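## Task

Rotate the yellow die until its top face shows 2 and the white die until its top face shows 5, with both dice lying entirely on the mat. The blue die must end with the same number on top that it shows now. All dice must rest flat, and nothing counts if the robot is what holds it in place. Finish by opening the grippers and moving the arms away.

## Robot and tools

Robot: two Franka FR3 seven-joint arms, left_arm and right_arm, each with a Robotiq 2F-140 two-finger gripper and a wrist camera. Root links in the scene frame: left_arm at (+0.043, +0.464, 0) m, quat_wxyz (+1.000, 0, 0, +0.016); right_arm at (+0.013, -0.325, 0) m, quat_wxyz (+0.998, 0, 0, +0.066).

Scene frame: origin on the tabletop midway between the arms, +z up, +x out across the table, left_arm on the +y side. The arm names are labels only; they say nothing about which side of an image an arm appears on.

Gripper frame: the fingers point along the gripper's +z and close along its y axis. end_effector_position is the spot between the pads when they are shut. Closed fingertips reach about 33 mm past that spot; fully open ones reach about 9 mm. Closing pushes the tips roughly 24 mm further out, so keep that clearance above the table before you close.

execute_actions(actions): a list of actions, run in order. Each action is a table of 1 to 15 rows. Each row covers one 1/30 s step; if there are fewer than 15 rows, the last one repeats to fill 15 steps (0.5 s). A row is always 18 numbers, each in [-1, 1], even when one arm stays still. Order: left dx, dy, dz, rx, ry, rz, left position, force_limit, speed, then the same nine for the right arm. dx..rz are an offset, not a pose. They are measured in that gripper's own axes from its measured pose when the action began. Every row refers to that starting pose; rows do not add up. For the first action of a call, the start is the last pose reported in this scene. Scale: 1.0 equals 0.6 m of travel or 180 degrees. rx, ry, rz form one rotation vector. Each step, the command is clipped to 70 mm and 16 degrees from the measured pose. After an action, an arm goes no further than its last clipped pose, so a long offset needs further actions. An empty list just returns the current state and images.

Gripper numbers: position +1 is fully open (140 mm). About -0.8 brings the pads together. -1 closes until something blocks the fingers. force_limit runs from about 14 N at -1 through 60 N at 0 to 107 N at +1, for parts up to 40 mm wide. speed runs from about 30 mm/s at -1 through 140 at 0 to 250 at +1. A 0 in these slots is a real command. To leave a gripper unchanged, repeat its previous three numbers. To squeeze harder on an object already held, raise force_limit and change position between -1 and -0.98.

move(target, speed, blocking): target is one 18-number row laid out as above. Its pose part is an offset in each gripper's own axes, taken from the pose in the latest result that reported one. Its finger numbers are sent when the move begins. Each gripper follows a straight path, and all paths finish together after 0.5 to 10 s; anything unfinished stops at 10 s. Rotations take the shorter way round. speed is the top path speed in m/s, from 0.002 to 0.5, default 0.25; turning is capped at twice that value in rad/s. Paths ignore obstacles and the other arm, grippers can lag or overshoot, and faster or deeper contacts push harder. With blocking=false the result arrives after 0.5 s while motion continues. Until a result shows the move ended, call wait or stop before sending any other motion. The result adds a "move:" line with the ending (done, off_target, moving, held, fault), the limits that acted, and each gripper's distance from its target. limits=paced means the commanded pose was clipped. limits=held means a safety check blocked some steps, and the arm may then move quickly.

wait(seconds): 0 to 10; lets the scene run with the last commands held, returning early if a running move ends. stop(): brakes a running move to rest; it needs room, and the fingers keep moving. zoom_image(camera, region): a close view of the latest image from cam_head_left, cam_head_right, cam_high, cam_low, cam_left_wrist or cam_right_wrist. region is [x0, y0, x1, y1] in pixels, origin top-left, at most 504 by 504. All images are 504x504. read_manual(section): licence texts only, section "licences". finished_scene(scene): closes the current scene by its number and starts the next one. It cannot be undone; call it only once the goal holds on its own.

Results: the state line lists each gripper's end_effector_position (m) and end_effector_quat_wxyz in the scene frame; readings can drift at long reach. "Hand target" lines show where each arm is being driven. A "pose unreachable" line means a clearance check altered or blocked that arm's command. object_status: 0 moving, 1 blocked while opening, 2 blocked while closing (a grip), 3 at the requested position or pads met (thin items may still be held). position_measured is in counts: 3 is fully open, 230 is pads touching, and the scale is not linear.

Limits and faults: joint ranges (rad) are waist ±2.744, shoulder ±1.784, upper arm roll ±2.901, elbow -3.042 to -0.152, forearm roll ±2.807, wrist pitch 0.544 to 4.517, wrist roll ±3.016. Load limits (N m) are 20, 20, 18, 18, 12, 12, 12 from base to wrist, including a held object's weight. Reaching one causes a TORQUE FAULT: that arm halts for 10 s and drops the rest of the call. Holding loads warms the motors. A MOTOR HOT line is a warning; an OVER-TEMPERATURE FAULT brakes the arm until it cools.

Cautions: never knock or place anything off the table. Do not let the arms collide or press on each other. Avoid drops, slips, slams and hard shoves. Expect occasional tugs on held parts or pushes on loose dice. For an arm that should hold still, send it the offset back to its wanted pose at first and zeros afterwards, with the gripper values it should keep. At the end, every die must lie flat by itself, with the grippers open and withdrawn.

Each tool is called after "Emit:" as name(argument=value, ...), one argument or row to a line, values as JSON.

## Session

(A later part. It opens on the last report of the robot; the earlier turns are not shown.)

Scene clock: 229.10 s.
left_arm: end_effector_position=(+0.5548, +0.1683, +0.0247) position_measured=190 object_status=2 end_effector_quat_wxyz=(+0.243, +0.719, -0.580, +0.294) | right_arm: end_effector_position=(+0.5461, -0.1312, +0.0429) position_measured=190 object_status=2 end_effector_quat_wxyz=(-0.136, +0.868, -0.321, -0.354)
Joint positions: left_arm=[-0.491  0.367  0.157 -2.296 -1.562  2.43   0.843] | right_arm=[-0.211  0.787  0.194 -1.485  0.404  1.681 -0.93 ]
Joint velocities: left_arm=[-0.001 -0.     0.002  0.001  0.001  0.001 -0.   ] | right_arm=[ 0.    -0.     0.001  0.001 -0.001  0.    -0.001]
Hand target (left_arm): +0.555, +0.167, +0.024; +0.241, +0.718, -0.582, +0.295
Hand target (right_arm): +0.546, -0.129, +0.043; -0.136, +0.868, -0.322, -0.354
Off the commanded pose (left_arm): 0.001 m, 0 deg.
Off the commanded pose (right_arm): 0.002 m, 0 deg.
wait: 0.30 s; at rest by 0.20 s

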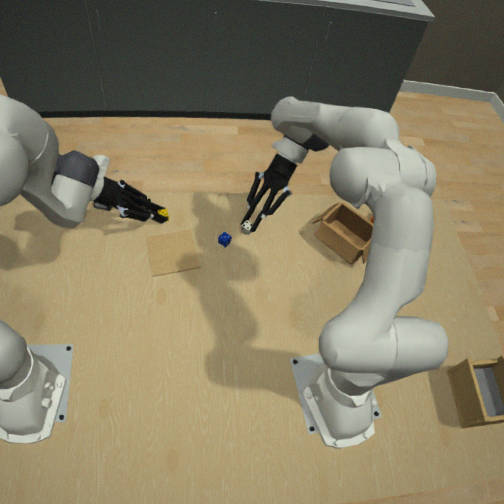

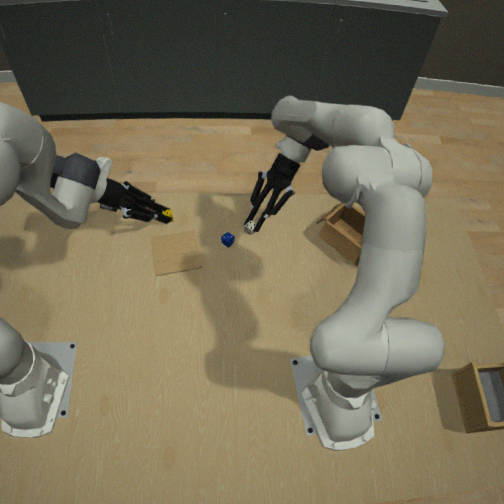

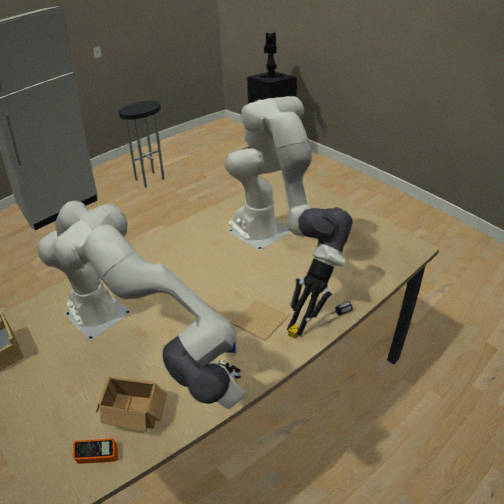

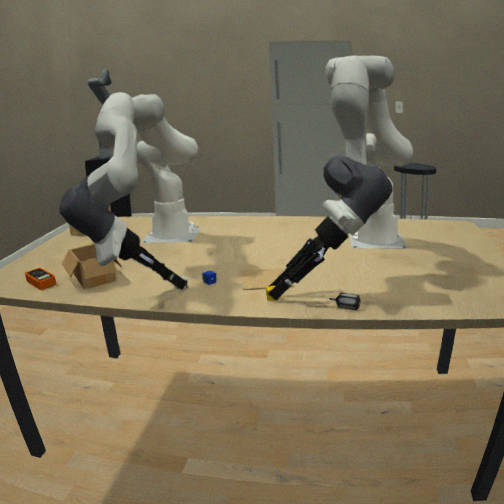

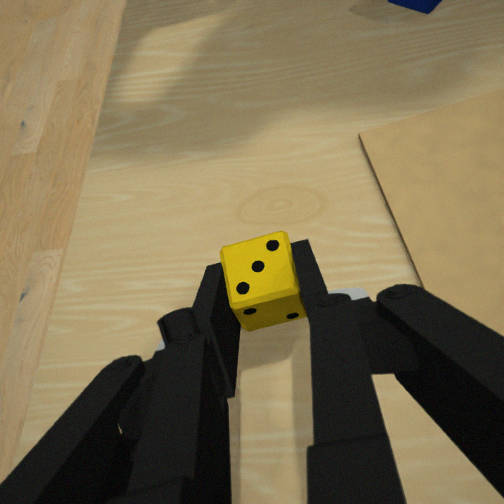

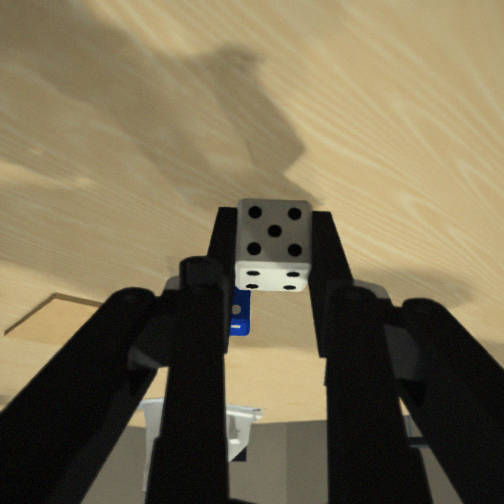

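Emit:
move(
  target=[0.0647,0.0008,-0.065,0,0,0,-1,0,-0.4, -0.076,-0.001,-0.0772,0,0,0,-1,0,-0.4],
  speed=0.13,
)

Emit:
move(
  target=[-0.0334,0.2592,0.0044,-0.0021,-0.1209,-0.9035,-1,0,-0.4, -0.1733,-0.2091,0.2389,-0.0074,0.0455,0.9737,-1,0,-0.4],
  speed=0.5,
)

Emit:
zoom_image(
  camera="cam_low",
  region=[200, 235, 320, 305],
)

Emit:
zoom_image(
  camera="cam_head_left",
  region=[120, 200, 240, 290],
)

Scene clock: 294.30 s.
left_arm: end_effector_position=(+0.5539, +0.1666, +0.0791) position_measured=190 object_status=2 end_effector_quat_wxyz=(+0.243, +0.715, -0.585, +0.296) | right_arm: end_effector_position=(+0.5474, -0.1307, +0.1073) position_measured=190 object_status=2 end_effector_quat_wxyz=(-0.136, +0.871, -0.317, -0.351)
Joint positions: left_arm=[-0.5    0.231  0.167 -2.339 -1.439  2.431  0.714] | right_arm=[-0.214  0.691  0.194 -1.475  0.414  1.587 -0.898]
Joint velocities: left_arm=[ 0.001 -0.     0.    -0.002  0.006  0.001 -0.035] | right_arm=[ 0.001 -0.     0.001  0.    -0.001 -0.005  0.007]
Hand target (left_arm): +0.554, +0.168, +0.079; +0.244, +0.719, -0.581, +0.294
Hand target (right_arm): +0.547, -0.131, +0.108; -0.135, +0.868, -0.321, -0.353
Off the commanded pose (left_arm): 0.002 m, 1 deg.
Off the commanded pose (right_arm): 0.002 m, 1 deg.
move: done

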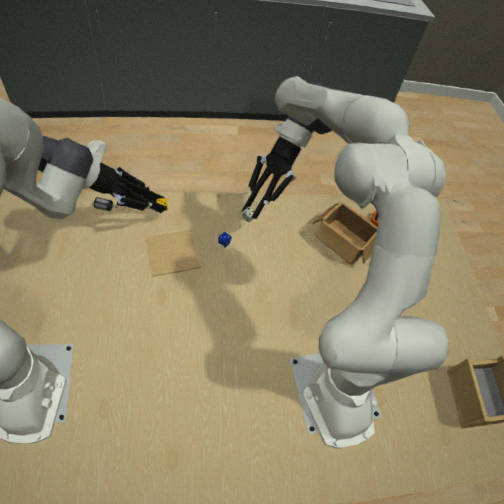

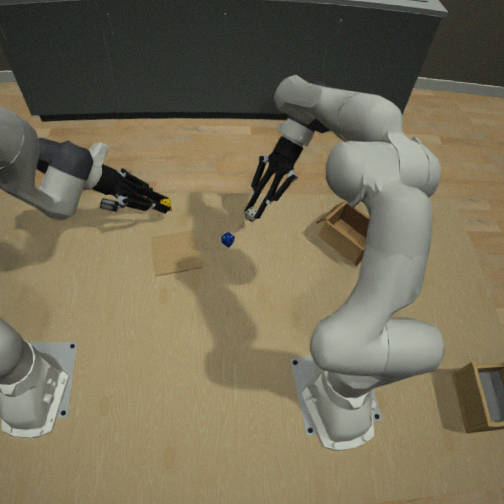

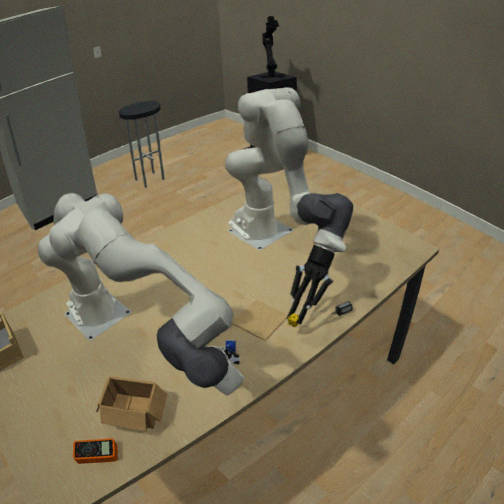

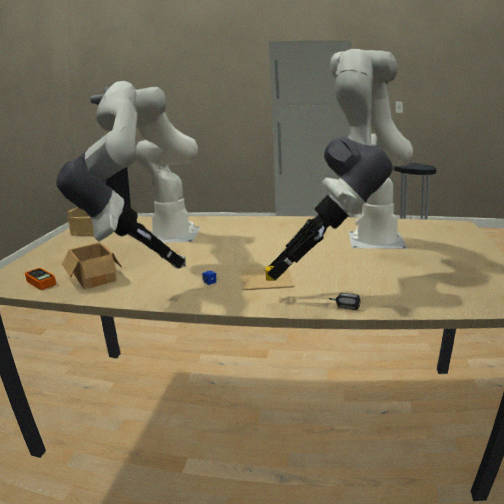

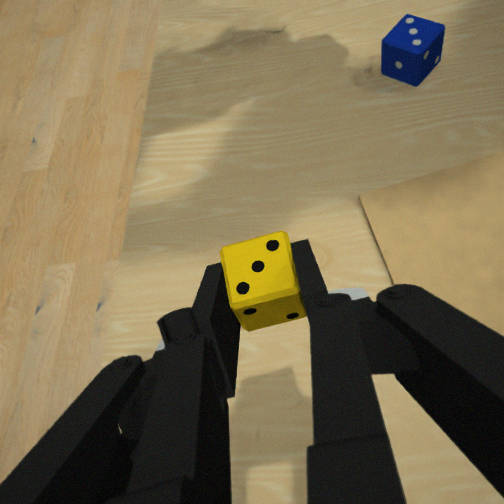

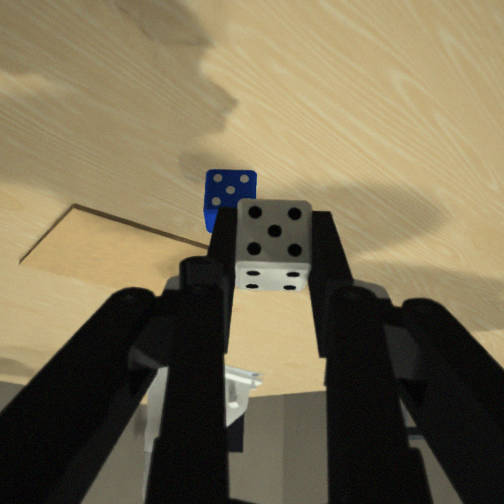

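Scene clock: 299.33 s.
left_arm: end_effector_position=(+0.3992, +0.1479, +0.0632) position_measured=190 object_status=2 end_effector_quat_wxyz=(+0.252, +0.714, +0.585, -0.290) | right_arm: end_effector_position=(+0.4935, +0.0791, +0.0743) position_measured=190 object_status=2 end_effector_quat_wxyz=(-0.372, +0.258, +0.884, +0.116)
Joint positions: left_arm=[-0.597  0.088  0.188 -2.58  -1.312  2.323 -2.207] | right_arm=[ 0.675  0.926 -0.622 -1.315  1.043  1.419  2.161]
Joint velocities: left_arm=[ 0.001 -0.001  0.    -0.001  0.002 -0.002 -0.024] | right_arm=[-0.002 -0.    -0.001  0.001  0.001 -0.     0.032]
Hand target (left_arm): +0.399, +0.148, +0.063; +0.249, +0.711, +0.589, -0.293
Hand target (right_arm): +0.494, +0.079, +0.075; -0.374, +0.265, +0.882, +0.114
Off the commanded pose (left_arm): 0.000 m, 1 deg.
Off the commanded pose (right_arm): 0.005 m, 1 deg.
move: off_target (right_arm); limits=paced

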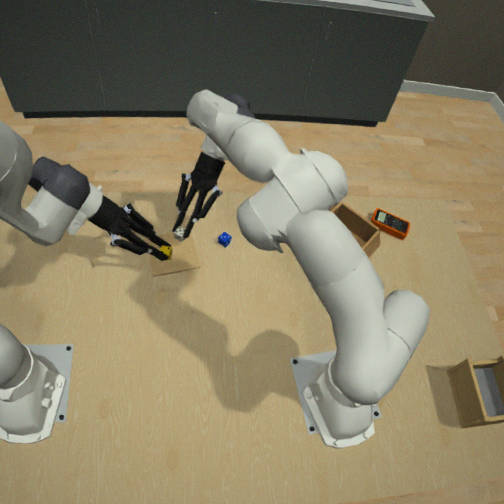

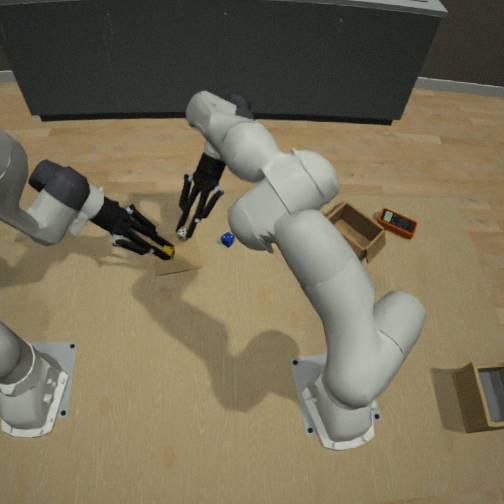

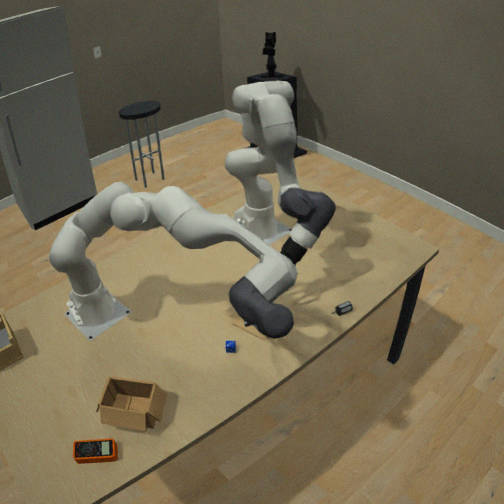

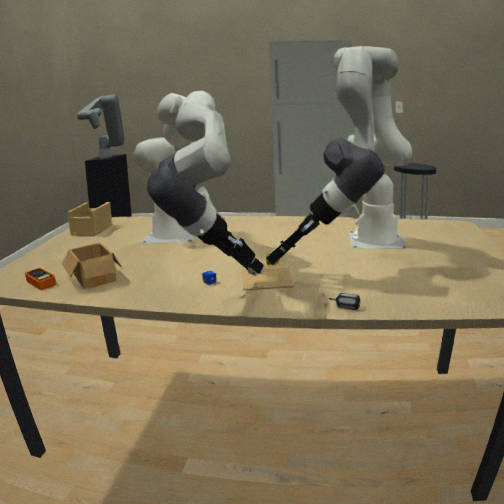

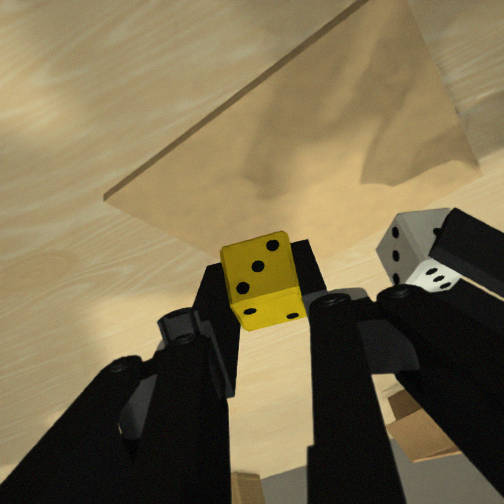

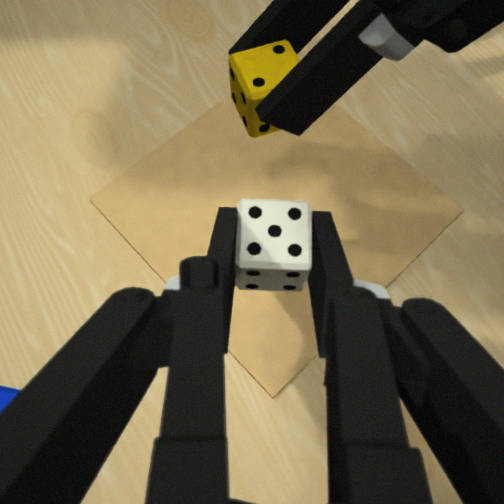

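Region (200, 235, 320, 305) of cam_low's 504x504 image, scaled by 4.200, with more detail than that image has; it fills the top 294 rows of this view, and the rest is white.

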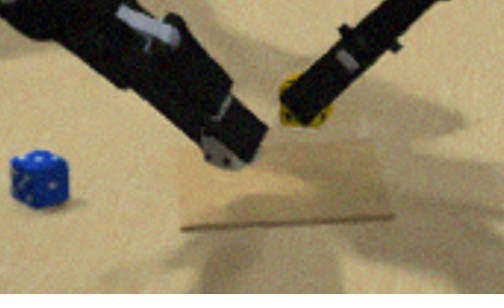

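Region (120, 200, 240, 290) of cam_head_left's 504x504 image, scaled by 4.200, with more detail than that image has; it fills the top 378 rows of this view, and the rest is white.

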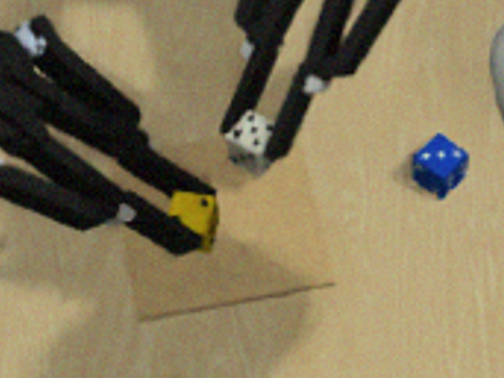

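Emit:
execute_actions(
  actions=[],
)

Scene clock: 331.63 s.
left_arm: end_effector_position=(+0.3992, +0.1478, +0.0632) position_measured=190 object_status=2 end_effector_quat_wxyz=(+0.251, +0.712, +0.587, -0.291) | right_arm: end_effector_position=(+0.4934, +0.0791, +0.0744) position_measured=190 object_status=2 end_effector_quat_wxyz=(-0.373, +0.262, +0.883, +0.114)
Joint positions: left_arm=[-0.597  0.088  0.188 -2.58  -1.312  2.323 -2.214] | right_arm=[ 0.675  0.926 -0.622 -1.315  1.043  1.418  2.171]
Joint velocities: left_arm=[-0.     0.    -0.     0.    -0.001  0.001  0.002] | right_arm=[-0.001 -0.     0.001  0.001 -0.001  0.     0.001]
Hand target (left_arm): +0.399, +0.148, +0.063; +0.249, +0.711, +0.589, -0.293
Hand target (right_arm): +0.494, +0.079, +0.075; -0.374, +0.265, +0.882, +0.114
Off the commanded pose (left_arm): 0.000 m, 0 deg.
Off the commanded pose (right_arm): 0.005 m, 1 deg.

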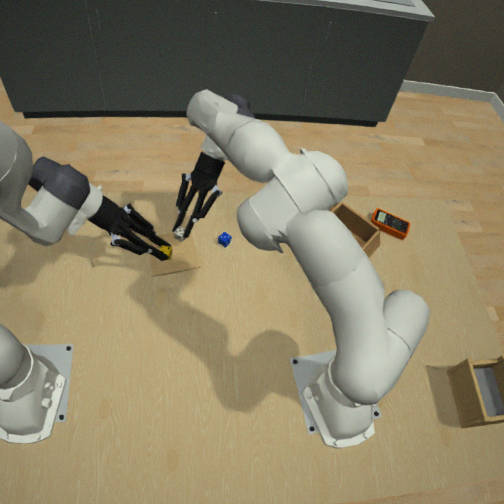

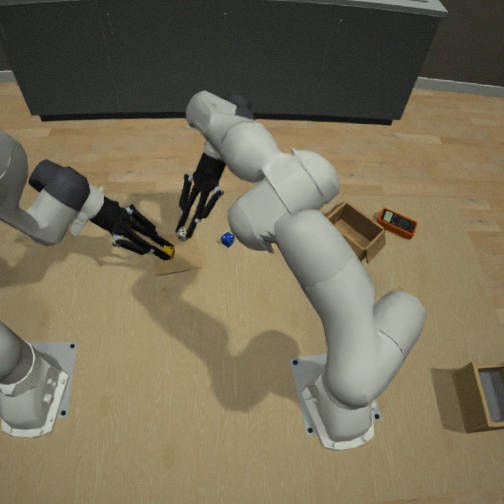

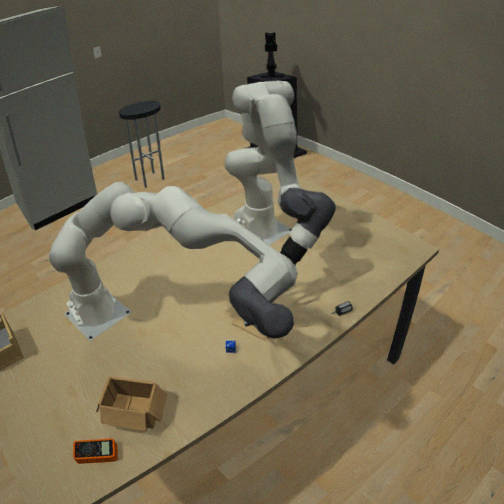

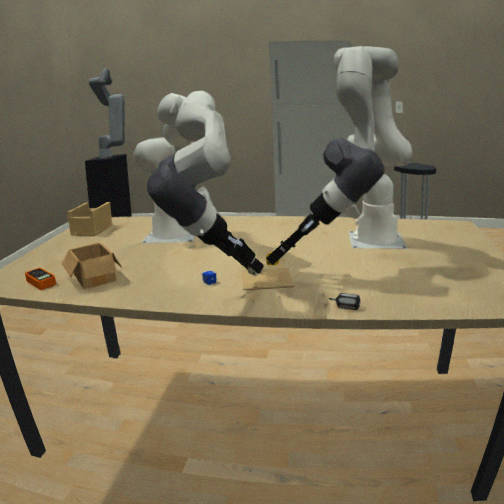

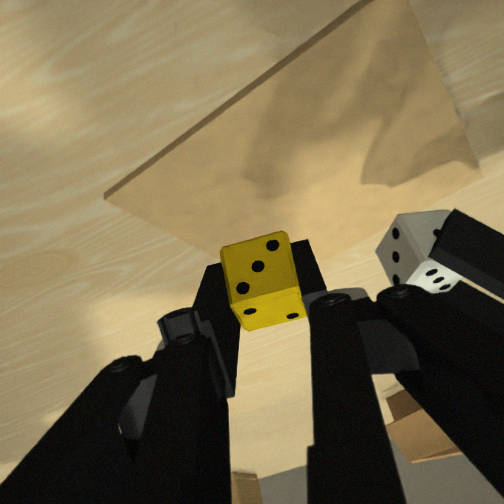

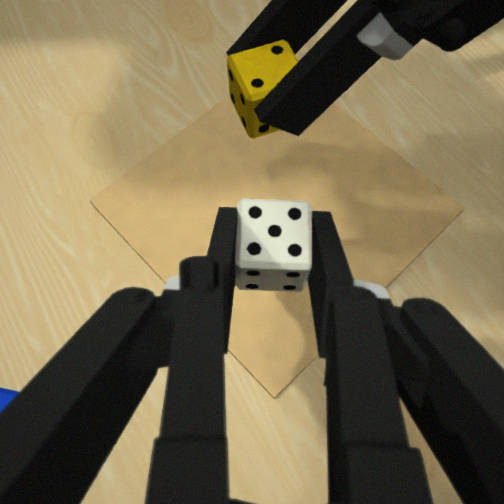

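Emit:
move(
  target=[0.0236,0,0.0236,0.003,0,-0.003,-1,0,-0.4,-0.020,0,0.020,0.002,-0.002,0.002,-1,0,-0.4],
  speed=0.06,
)

Scene clock: 339.70 s.
left_arm: end_effector_position=(+0.3996, +0.1490, +0.0433) position_measured=190 object_status=2 end_effector_quat_wxyz=(+0.243, +0.708, +0.594, -0.295) | right_arm: end_effector_position=(+0.4926, +0.0765, +0.0572) position_measured=190 object_status=2 end_effector_quat_wxyz=(-0.372, +0.267, +0.882, +0.106)
Joint positions: left_arm=[-0.597  0.152  0.188 -2.558 -1.343  2.321 -2.187] | right_arm=[ 0.675  0.952 -0.619 -1.312  1.045  1.432  2.171]
Joint velocities: left_arm=[-0.001  0.001  0.     0.004 -0.008 -0.002  0.025] | right_arm=[ 0.001 -0.001  0.     0.004  0.001  0.006 -0.001]
Hand target (left_arm): +0.400, +0.148, +0.043; +0.246, +0.711, +0.590, -0.295
Hand target (right_arm): +0.493, +0.079, +0.057; -0.371, +0.264, +0.883, +0.109
Off the commanded pose (left_arm): 0.001 m, 1 deg.
Off the commanded pose (right_arm): 0.003 m, 1 deg.
move: done

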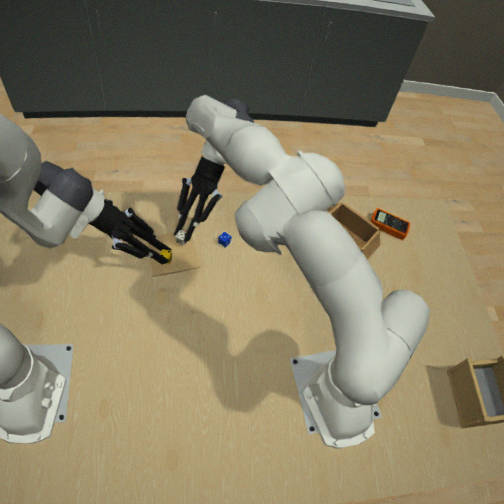

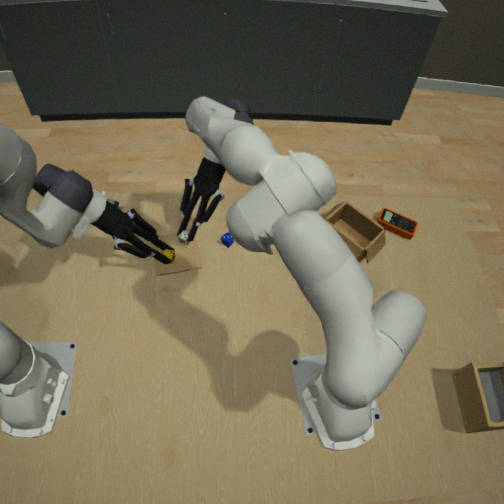

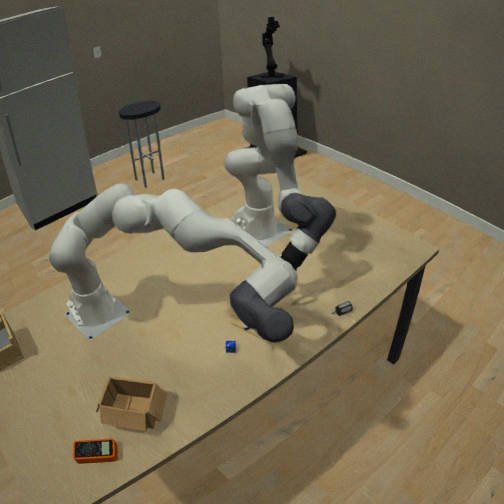

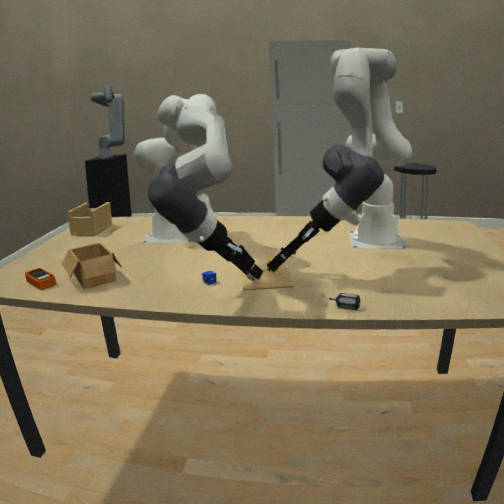

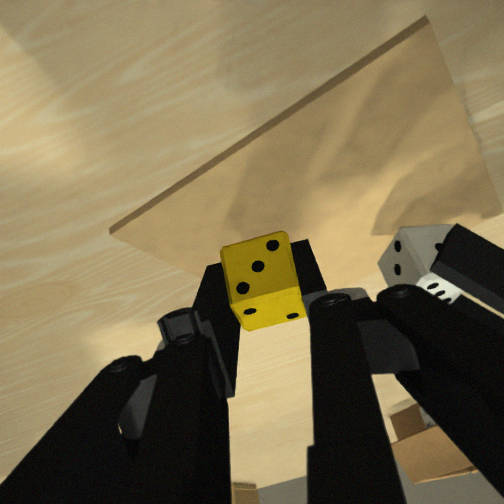

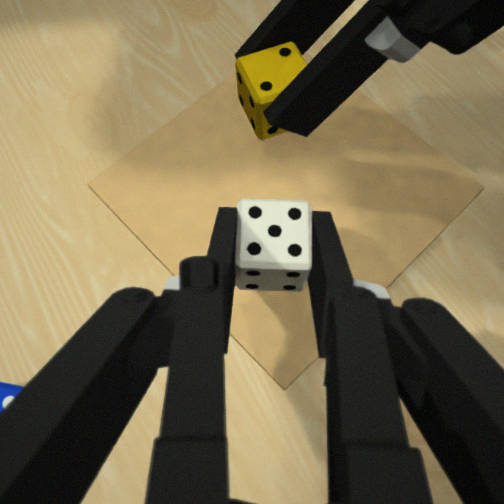

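Emit:
zoom_image(
  camera="cam_low",
  region=[200, 230, 330, 310],
)

Emit:
zoom_image(
  camera="cam_head_left",
  region=[120, 200, 240, 300],
)

Region (200, 230, 330, 310) of cam_low's 504x504 image, scaled by 3.877, with more detail than that image has; it fills the top 310 rows of this view, and the rest is white.

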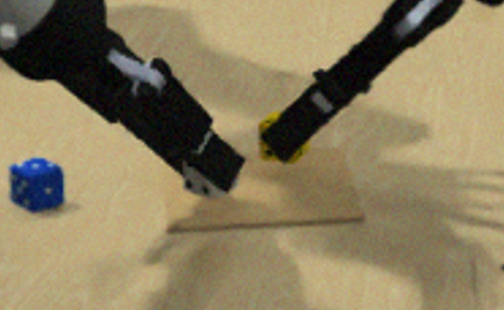

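Region (120, 200, 240, 300) of cam_head_left's 504x504 image, scaled by 4.200, with more detail than that image has.

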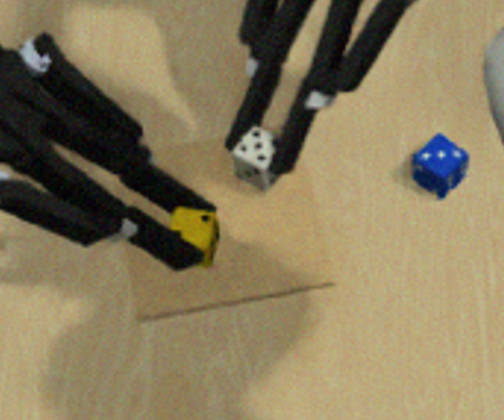

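Emit:
move(
  target=[0.0095,0,0.0095,0,0,0,-1,0,-0.4,-0.008,0,0.008,0,0,0,-1,0,-0.4],
  speed=0.025,
)

Scene clock: 349.87 s.
left_arm: end_effector_position=(+0.3989, +0.1497, +0.0358) position_measured=190 object_status=2 end_effector_quat_wxyz=(+0.241, +0.706, +0.596, -0.296) | right_arm: end_effector_position=(+0.4919, +0.0752, +0.0510) position_measured=190 object_status=2 end_effector_quat_wxyz=(-0.373, +0.269, +0.882, +0.104)
Joint positions: left_arm=[-0.597  0.174  0.188 -2.553 -1.358  2.321 -2.173] | right_arm=[ 0.675  0.962 -0.619 -1.311  1.046  1.436  2.171]
Joint velocities: left_arm=[-0.     0.001  0.001  0.001 -0.007 -0.001  0.01 ] | right_arm=[ 0.     0.    -0.001 -0.     0.002  0.002  0.   ]
Hand target (left_arm): +0.400, +0.149, +0.035; +0.243, +0.708, +0.594, -0.295
Hand target (right_arm): +0.492, +0.076, +0.050; -0.372, +0.267, +0.882, +0.106
Off the commanded pose (left_arm): 0.001 m, 0 deg.
Off the commanded pose (right_arm): 0.001 m, 0 deg.
move: done

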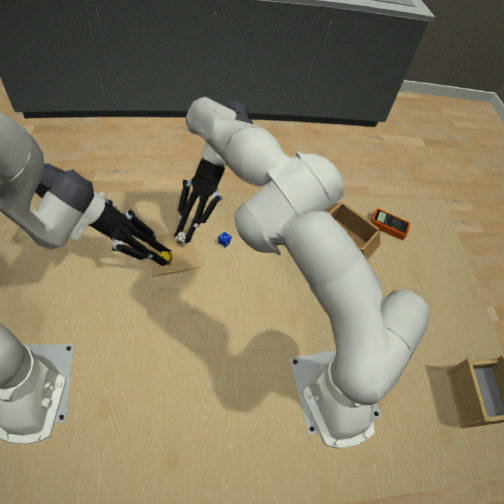

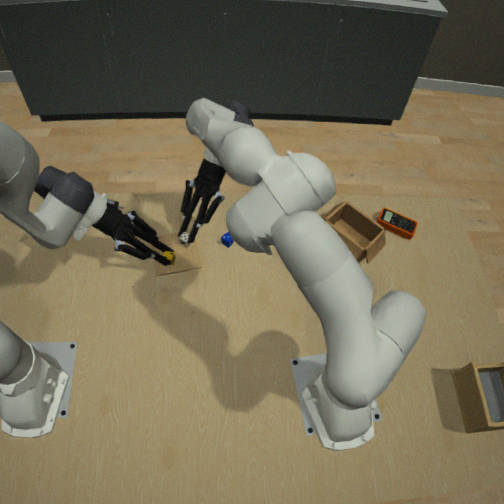

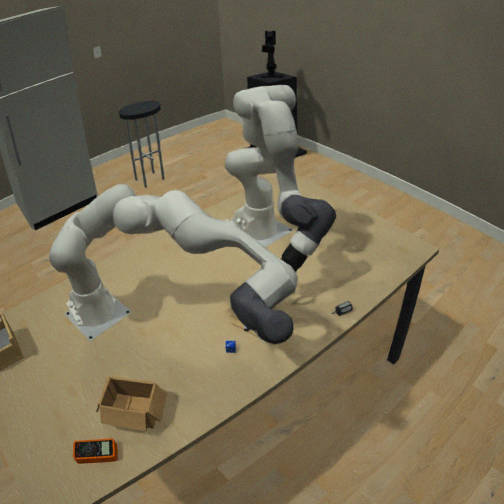

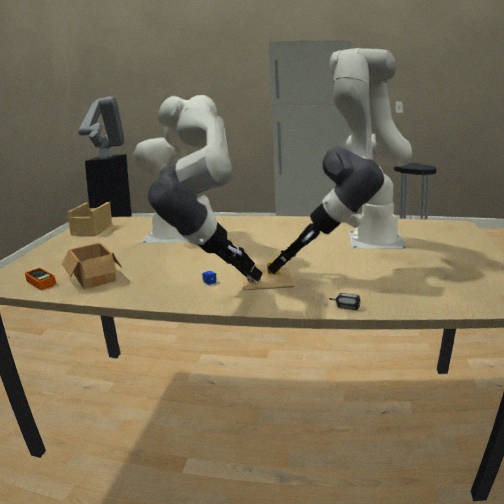

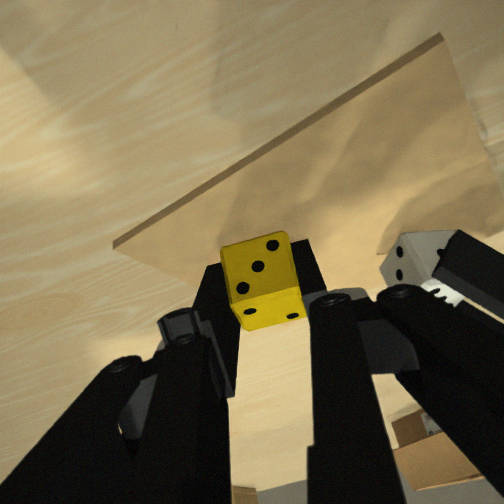

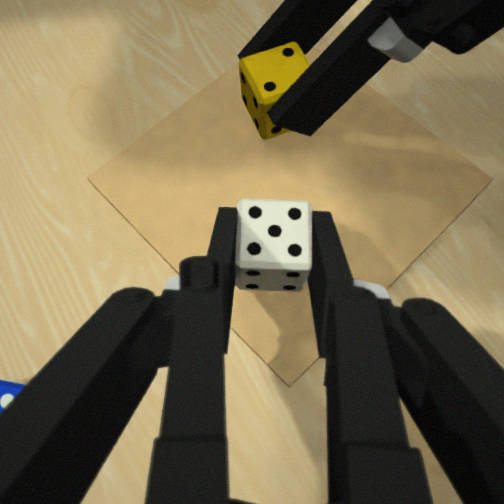

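Emit:
move(
  target=[0.006,0,0.006,-0.003,0,0.003,-1,0,-0.4,-0.006,0,0.006,-0.003,0,-0.003,-1,0,-0.4],
  speed=0.02,
)

Scene clock: 371.37 s.
left_arm: end_effector_position=(+0.4000, +0.1499, +0.0325) position_measured=190 object_status=2 end_effector_quat_wxyz=(+0.245, +0.705, +0.597, -0.294) | right_arm: end_effector_position=(+0.4919, +0.0733, +0.0479) position_measured=190 object_status=2 end_effector_quat_wxyz=(-0.372, +0.270, +0.881, +0.106)
Joint positions: left_arm=[-0.597  0.182  0.187 -2.553 -1.381  2.325 -2.153] | right_arm=[ 0.675  0.96  -0.619 -1.324  1.049  1.444  2.162]
Joint velocities: left_arm=[-0.002  0.     0.    -0.001 -0.01   0.002  0.022] | right_arm=[ 0.    -0.002 -0.001 -0.003  0.002  0.002 -0.013]
Hand target (left_arm): +0.399, +0.150, +0.031; +0.246, +0.708, +0.594, -0.292
Hand target (right_arm): +0.492, +0.075, +0.046; -0.371, +0.267, +0.883, +0.109
Off the commanded pose (left_arm): 0.002 m, 1 deg.
Off the commanded pose (right_arm): 0.003 m, 1 deg.
move: done

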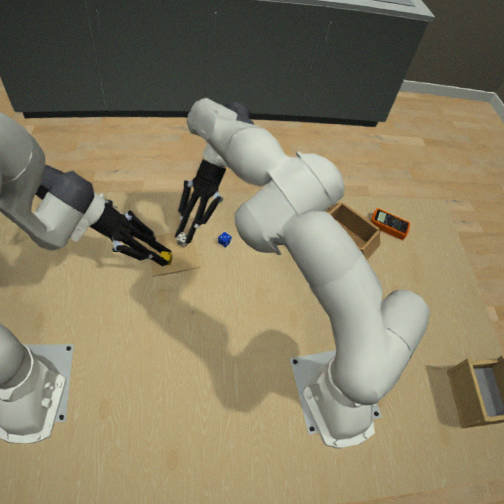

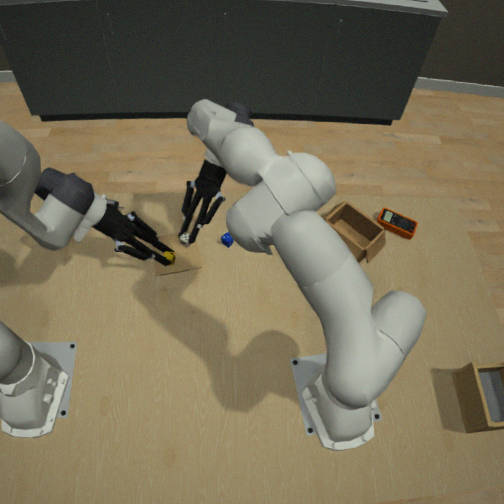

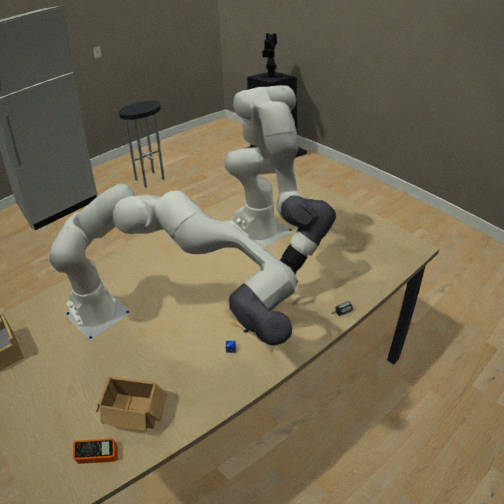

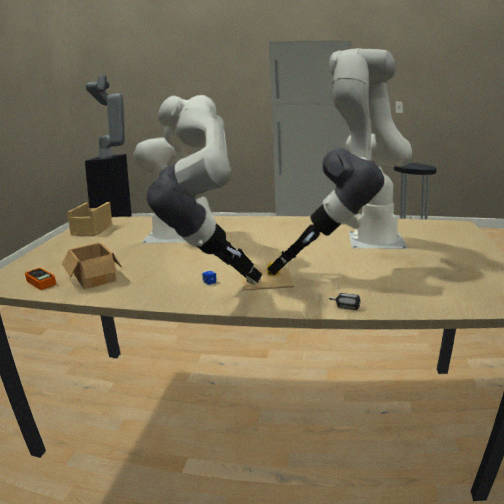

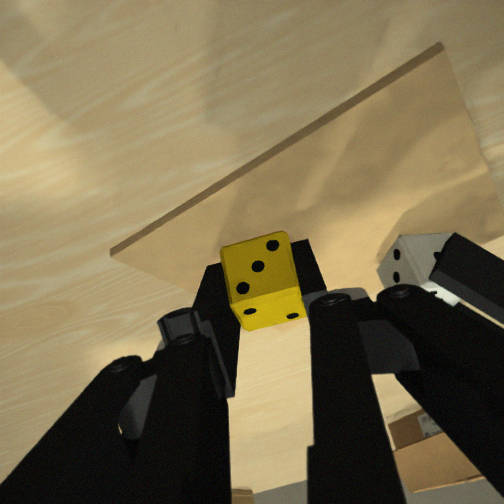

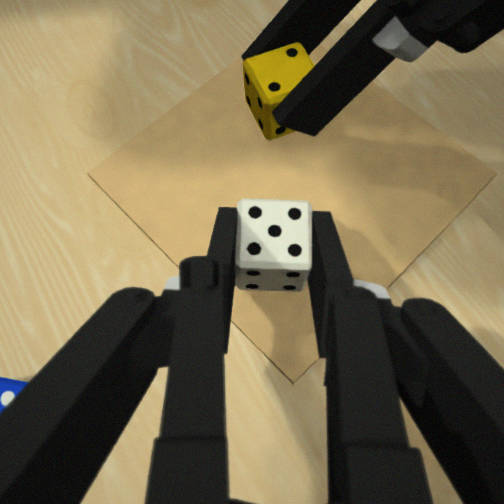

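Emit:
zoom_image(
  camera="cam_low",
  region=[225, 250, 305, 300],
)

Emit:
zoom_image(
  camera="cam_left_wrist",
  region=[180, 170, 504, 350],
)

Region (225, 250, 305, 300) of cam_low's 504x504 image, scaled by 6.300, with more detail than that image has; it fills the top 315 rows of this view, and the rest is white.

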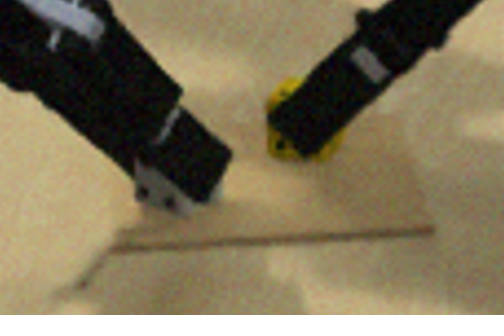

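Region (180, 170, 504, 350) of cam_left_wrist's 504x504 image, scaled by 1.556, with more detail than that image has.

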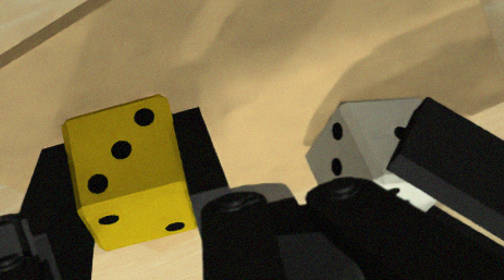

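Emit:
execute_actions(
  actions=[
    [[0.001,0,0.001,0,0,0,-1,0,-0.4,-0.001,0,0.001,0,0,0,-1,0,-0.4],[0.002,0,0.002,0,0,0,-1,0,-0.4,-0.002,0,0.002,0,0,0,-1,0,-0.4],[0.003,0,0.003,0,0,0,-1,0,-0.4,-0.003,0,0.003,0,0,0,-1,0,-0.4],[0.0035,0,0.0035,0,0,0,-1,0,-0.4,-0.0035,0,0.0035,0,0,0,-1,0,-0.4],[0.004,0,0.004,0,0,0,-1,0,-0.4,-0.004,0,0.004,0,0,0,-1,0,-0.4],[0.0045,0,0.0045,0,0,0,-1,0,-0.4,-0.0045,0,0.0045,0,0,0,-1,0,-0.4],[0.005,0,0.005,0,0,0,-1,0,-0.4,-0.005,0,0.005,0,0,0,-1,0,-0.4],[0.0055,0,0.0055,0,0,0,-1,0,-0.4,-0.0055,0,0.0055,0,0,0,-1,0,-0.4],[0.006,0,0.006,0,0,0,-1,0,-0.4,-0.006,0,0.006,0,0,0,-1,0,-0.4]],
  ],
)

Scene clock: 392.97 s.
left_arm: end_effector_position=(+0.4011, +0.1485, +0.0322) position_measured=190 object_status=2 end_effector_quat_wxyz=(+0.248, +0.704, +0.597, -0.295) | right_arm: end_effector_position=(+0.4919, +0.0732, +0.0477) position_measured=190 object_status=2 end_effector_quat_wxyz=(-0.372, +0.269, +0.882, +0.107)
Joint positions: left_arm=[-0.596  0.187  0.187 -2.549 -1.388  2.321 -2.146] | right_arm=[ 0.675  0.961 -0.619 -1.324  1.049  1.444  2.158]
Joint velocities: left_arm=[ 0.001  0.003 -0.     0.    -0.005 -0.003 -0.   ] | right_arm=[-0.001  0.001  0.    -0.001  0.     0.001  0.001]
Hand target (left_arm): +0.400, +0.150, +0.028; +0.245, +0.705, +0.597, -0.294
Hand target (right_arm): +0.492, +0.073, +0.043; -0.372, +0.270, +0.881, +0.106
Off the commanded pose (left_arm): 0.005 m, 0 deg.
Off the commanded pose (right_arm): 0.005 m, 0 deg.

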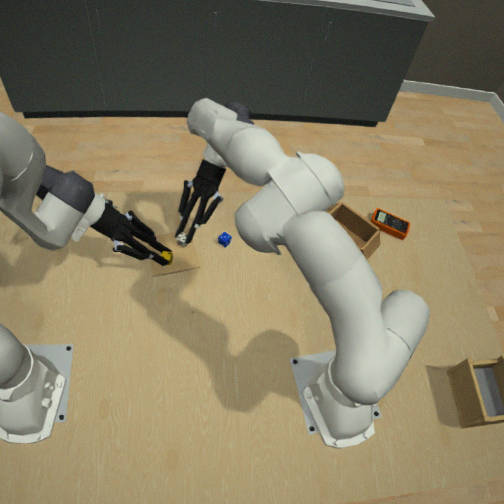

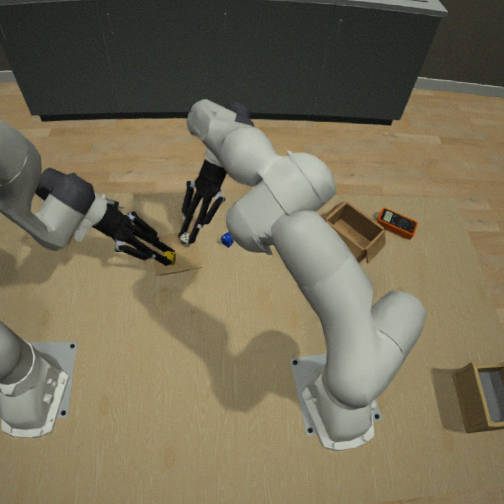

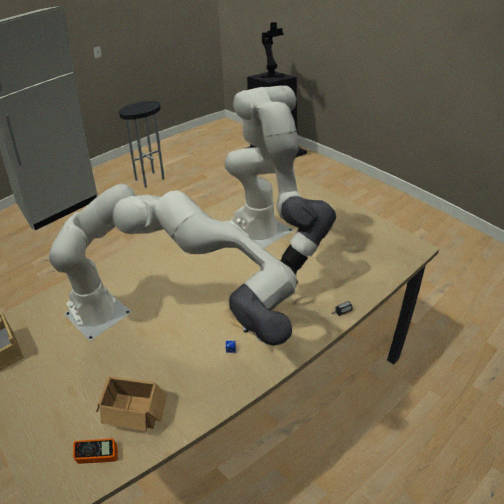

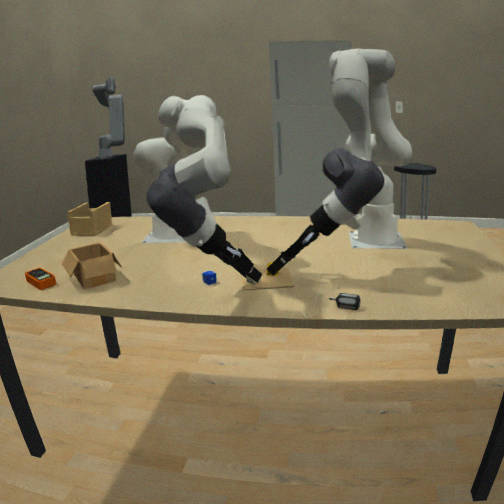

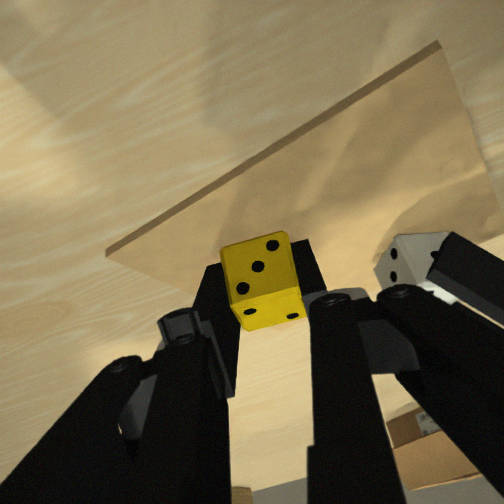

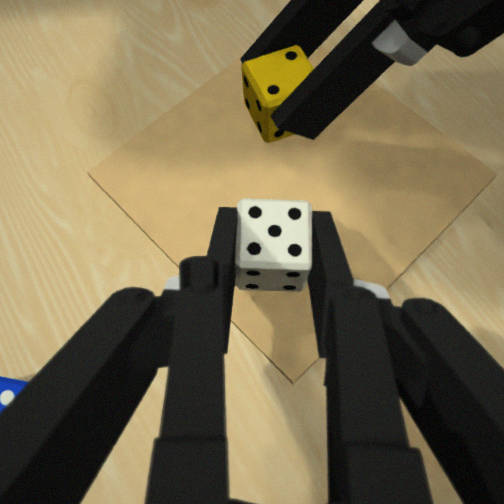

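Emit:
execute_actions(
  actions=[],
)

Scene clock: 407.63 s.
left_arm: end_effector_position=(+0.4012, +0.1485, +0.0322) position_measured=190 object_status=2 end_effector_quat_wxyz=(+0.248, +0.704, +0.597, -0.295) | right_arm: end_effector_position=(+0.4919, +0.0732, +0.0477) position_measured=190 object_status=2 end_effector_quat_wxyz=(-0.373, +0.269, +0.882, +0.107)
Joint positions: left_arm=[-0.596  0.188  0.187 -2.549 -1.389  2.321 -2.146] | right_arm=[ 0.675  0.961 -0.619 -1.324  1.05   1.443  2.158]
Joint velocities: left_arm=[-0.001  0.001 -0.001  0.001  0.     0.    -0.001] | right_arm=[-0.    -0.001  0.     0.    -0.    -0.001  0.001]
Hand target (left_arm): +0.400, +0.150, +0.028; +0.245, +0.705, +0.597, -0.294
Hand target (right_arm): +0.492, +0.073, +0.043; -0.372, +0.270, +0.881, +0.106
Off the commanded pose (left_arm): 0.005 m, 0 deg.
Off the commanded pose (right_arm): 0.005 m, 0 deg.

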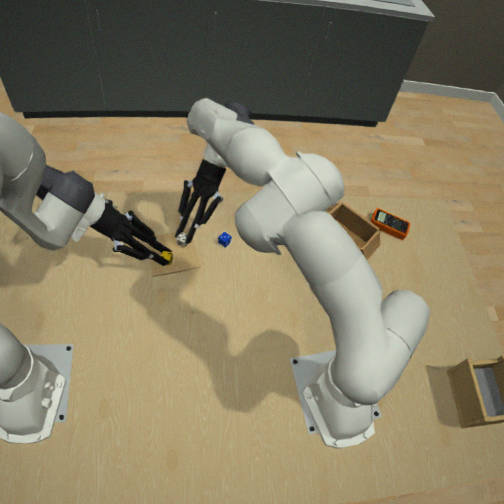

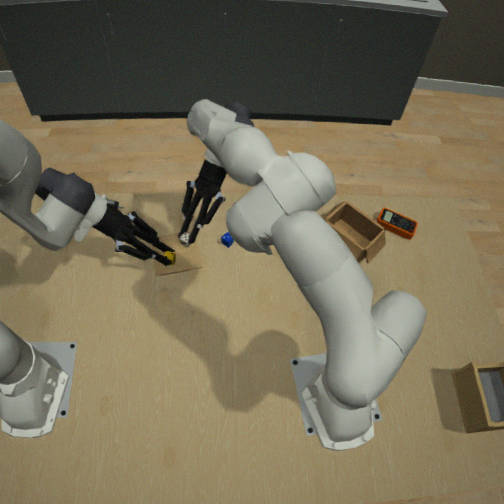

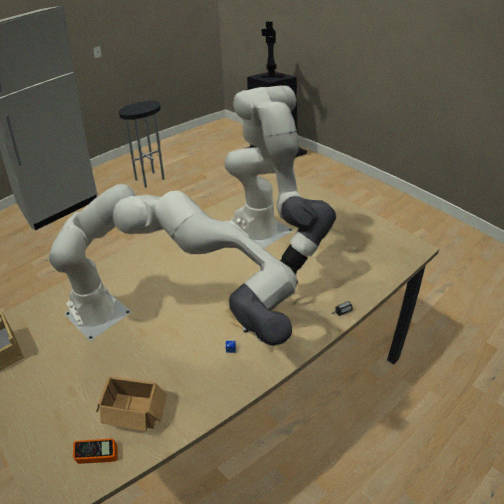

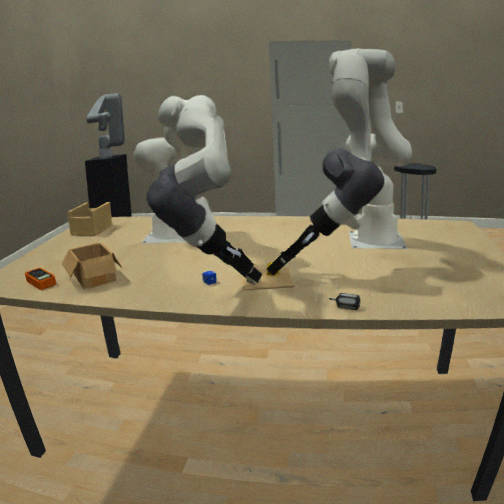

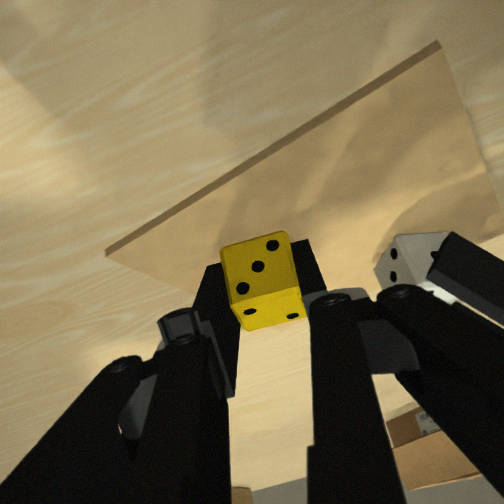

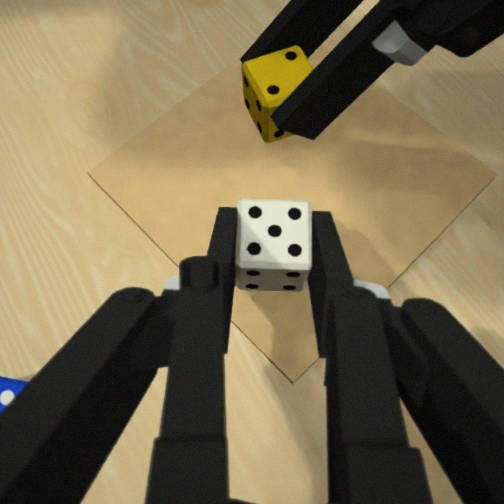

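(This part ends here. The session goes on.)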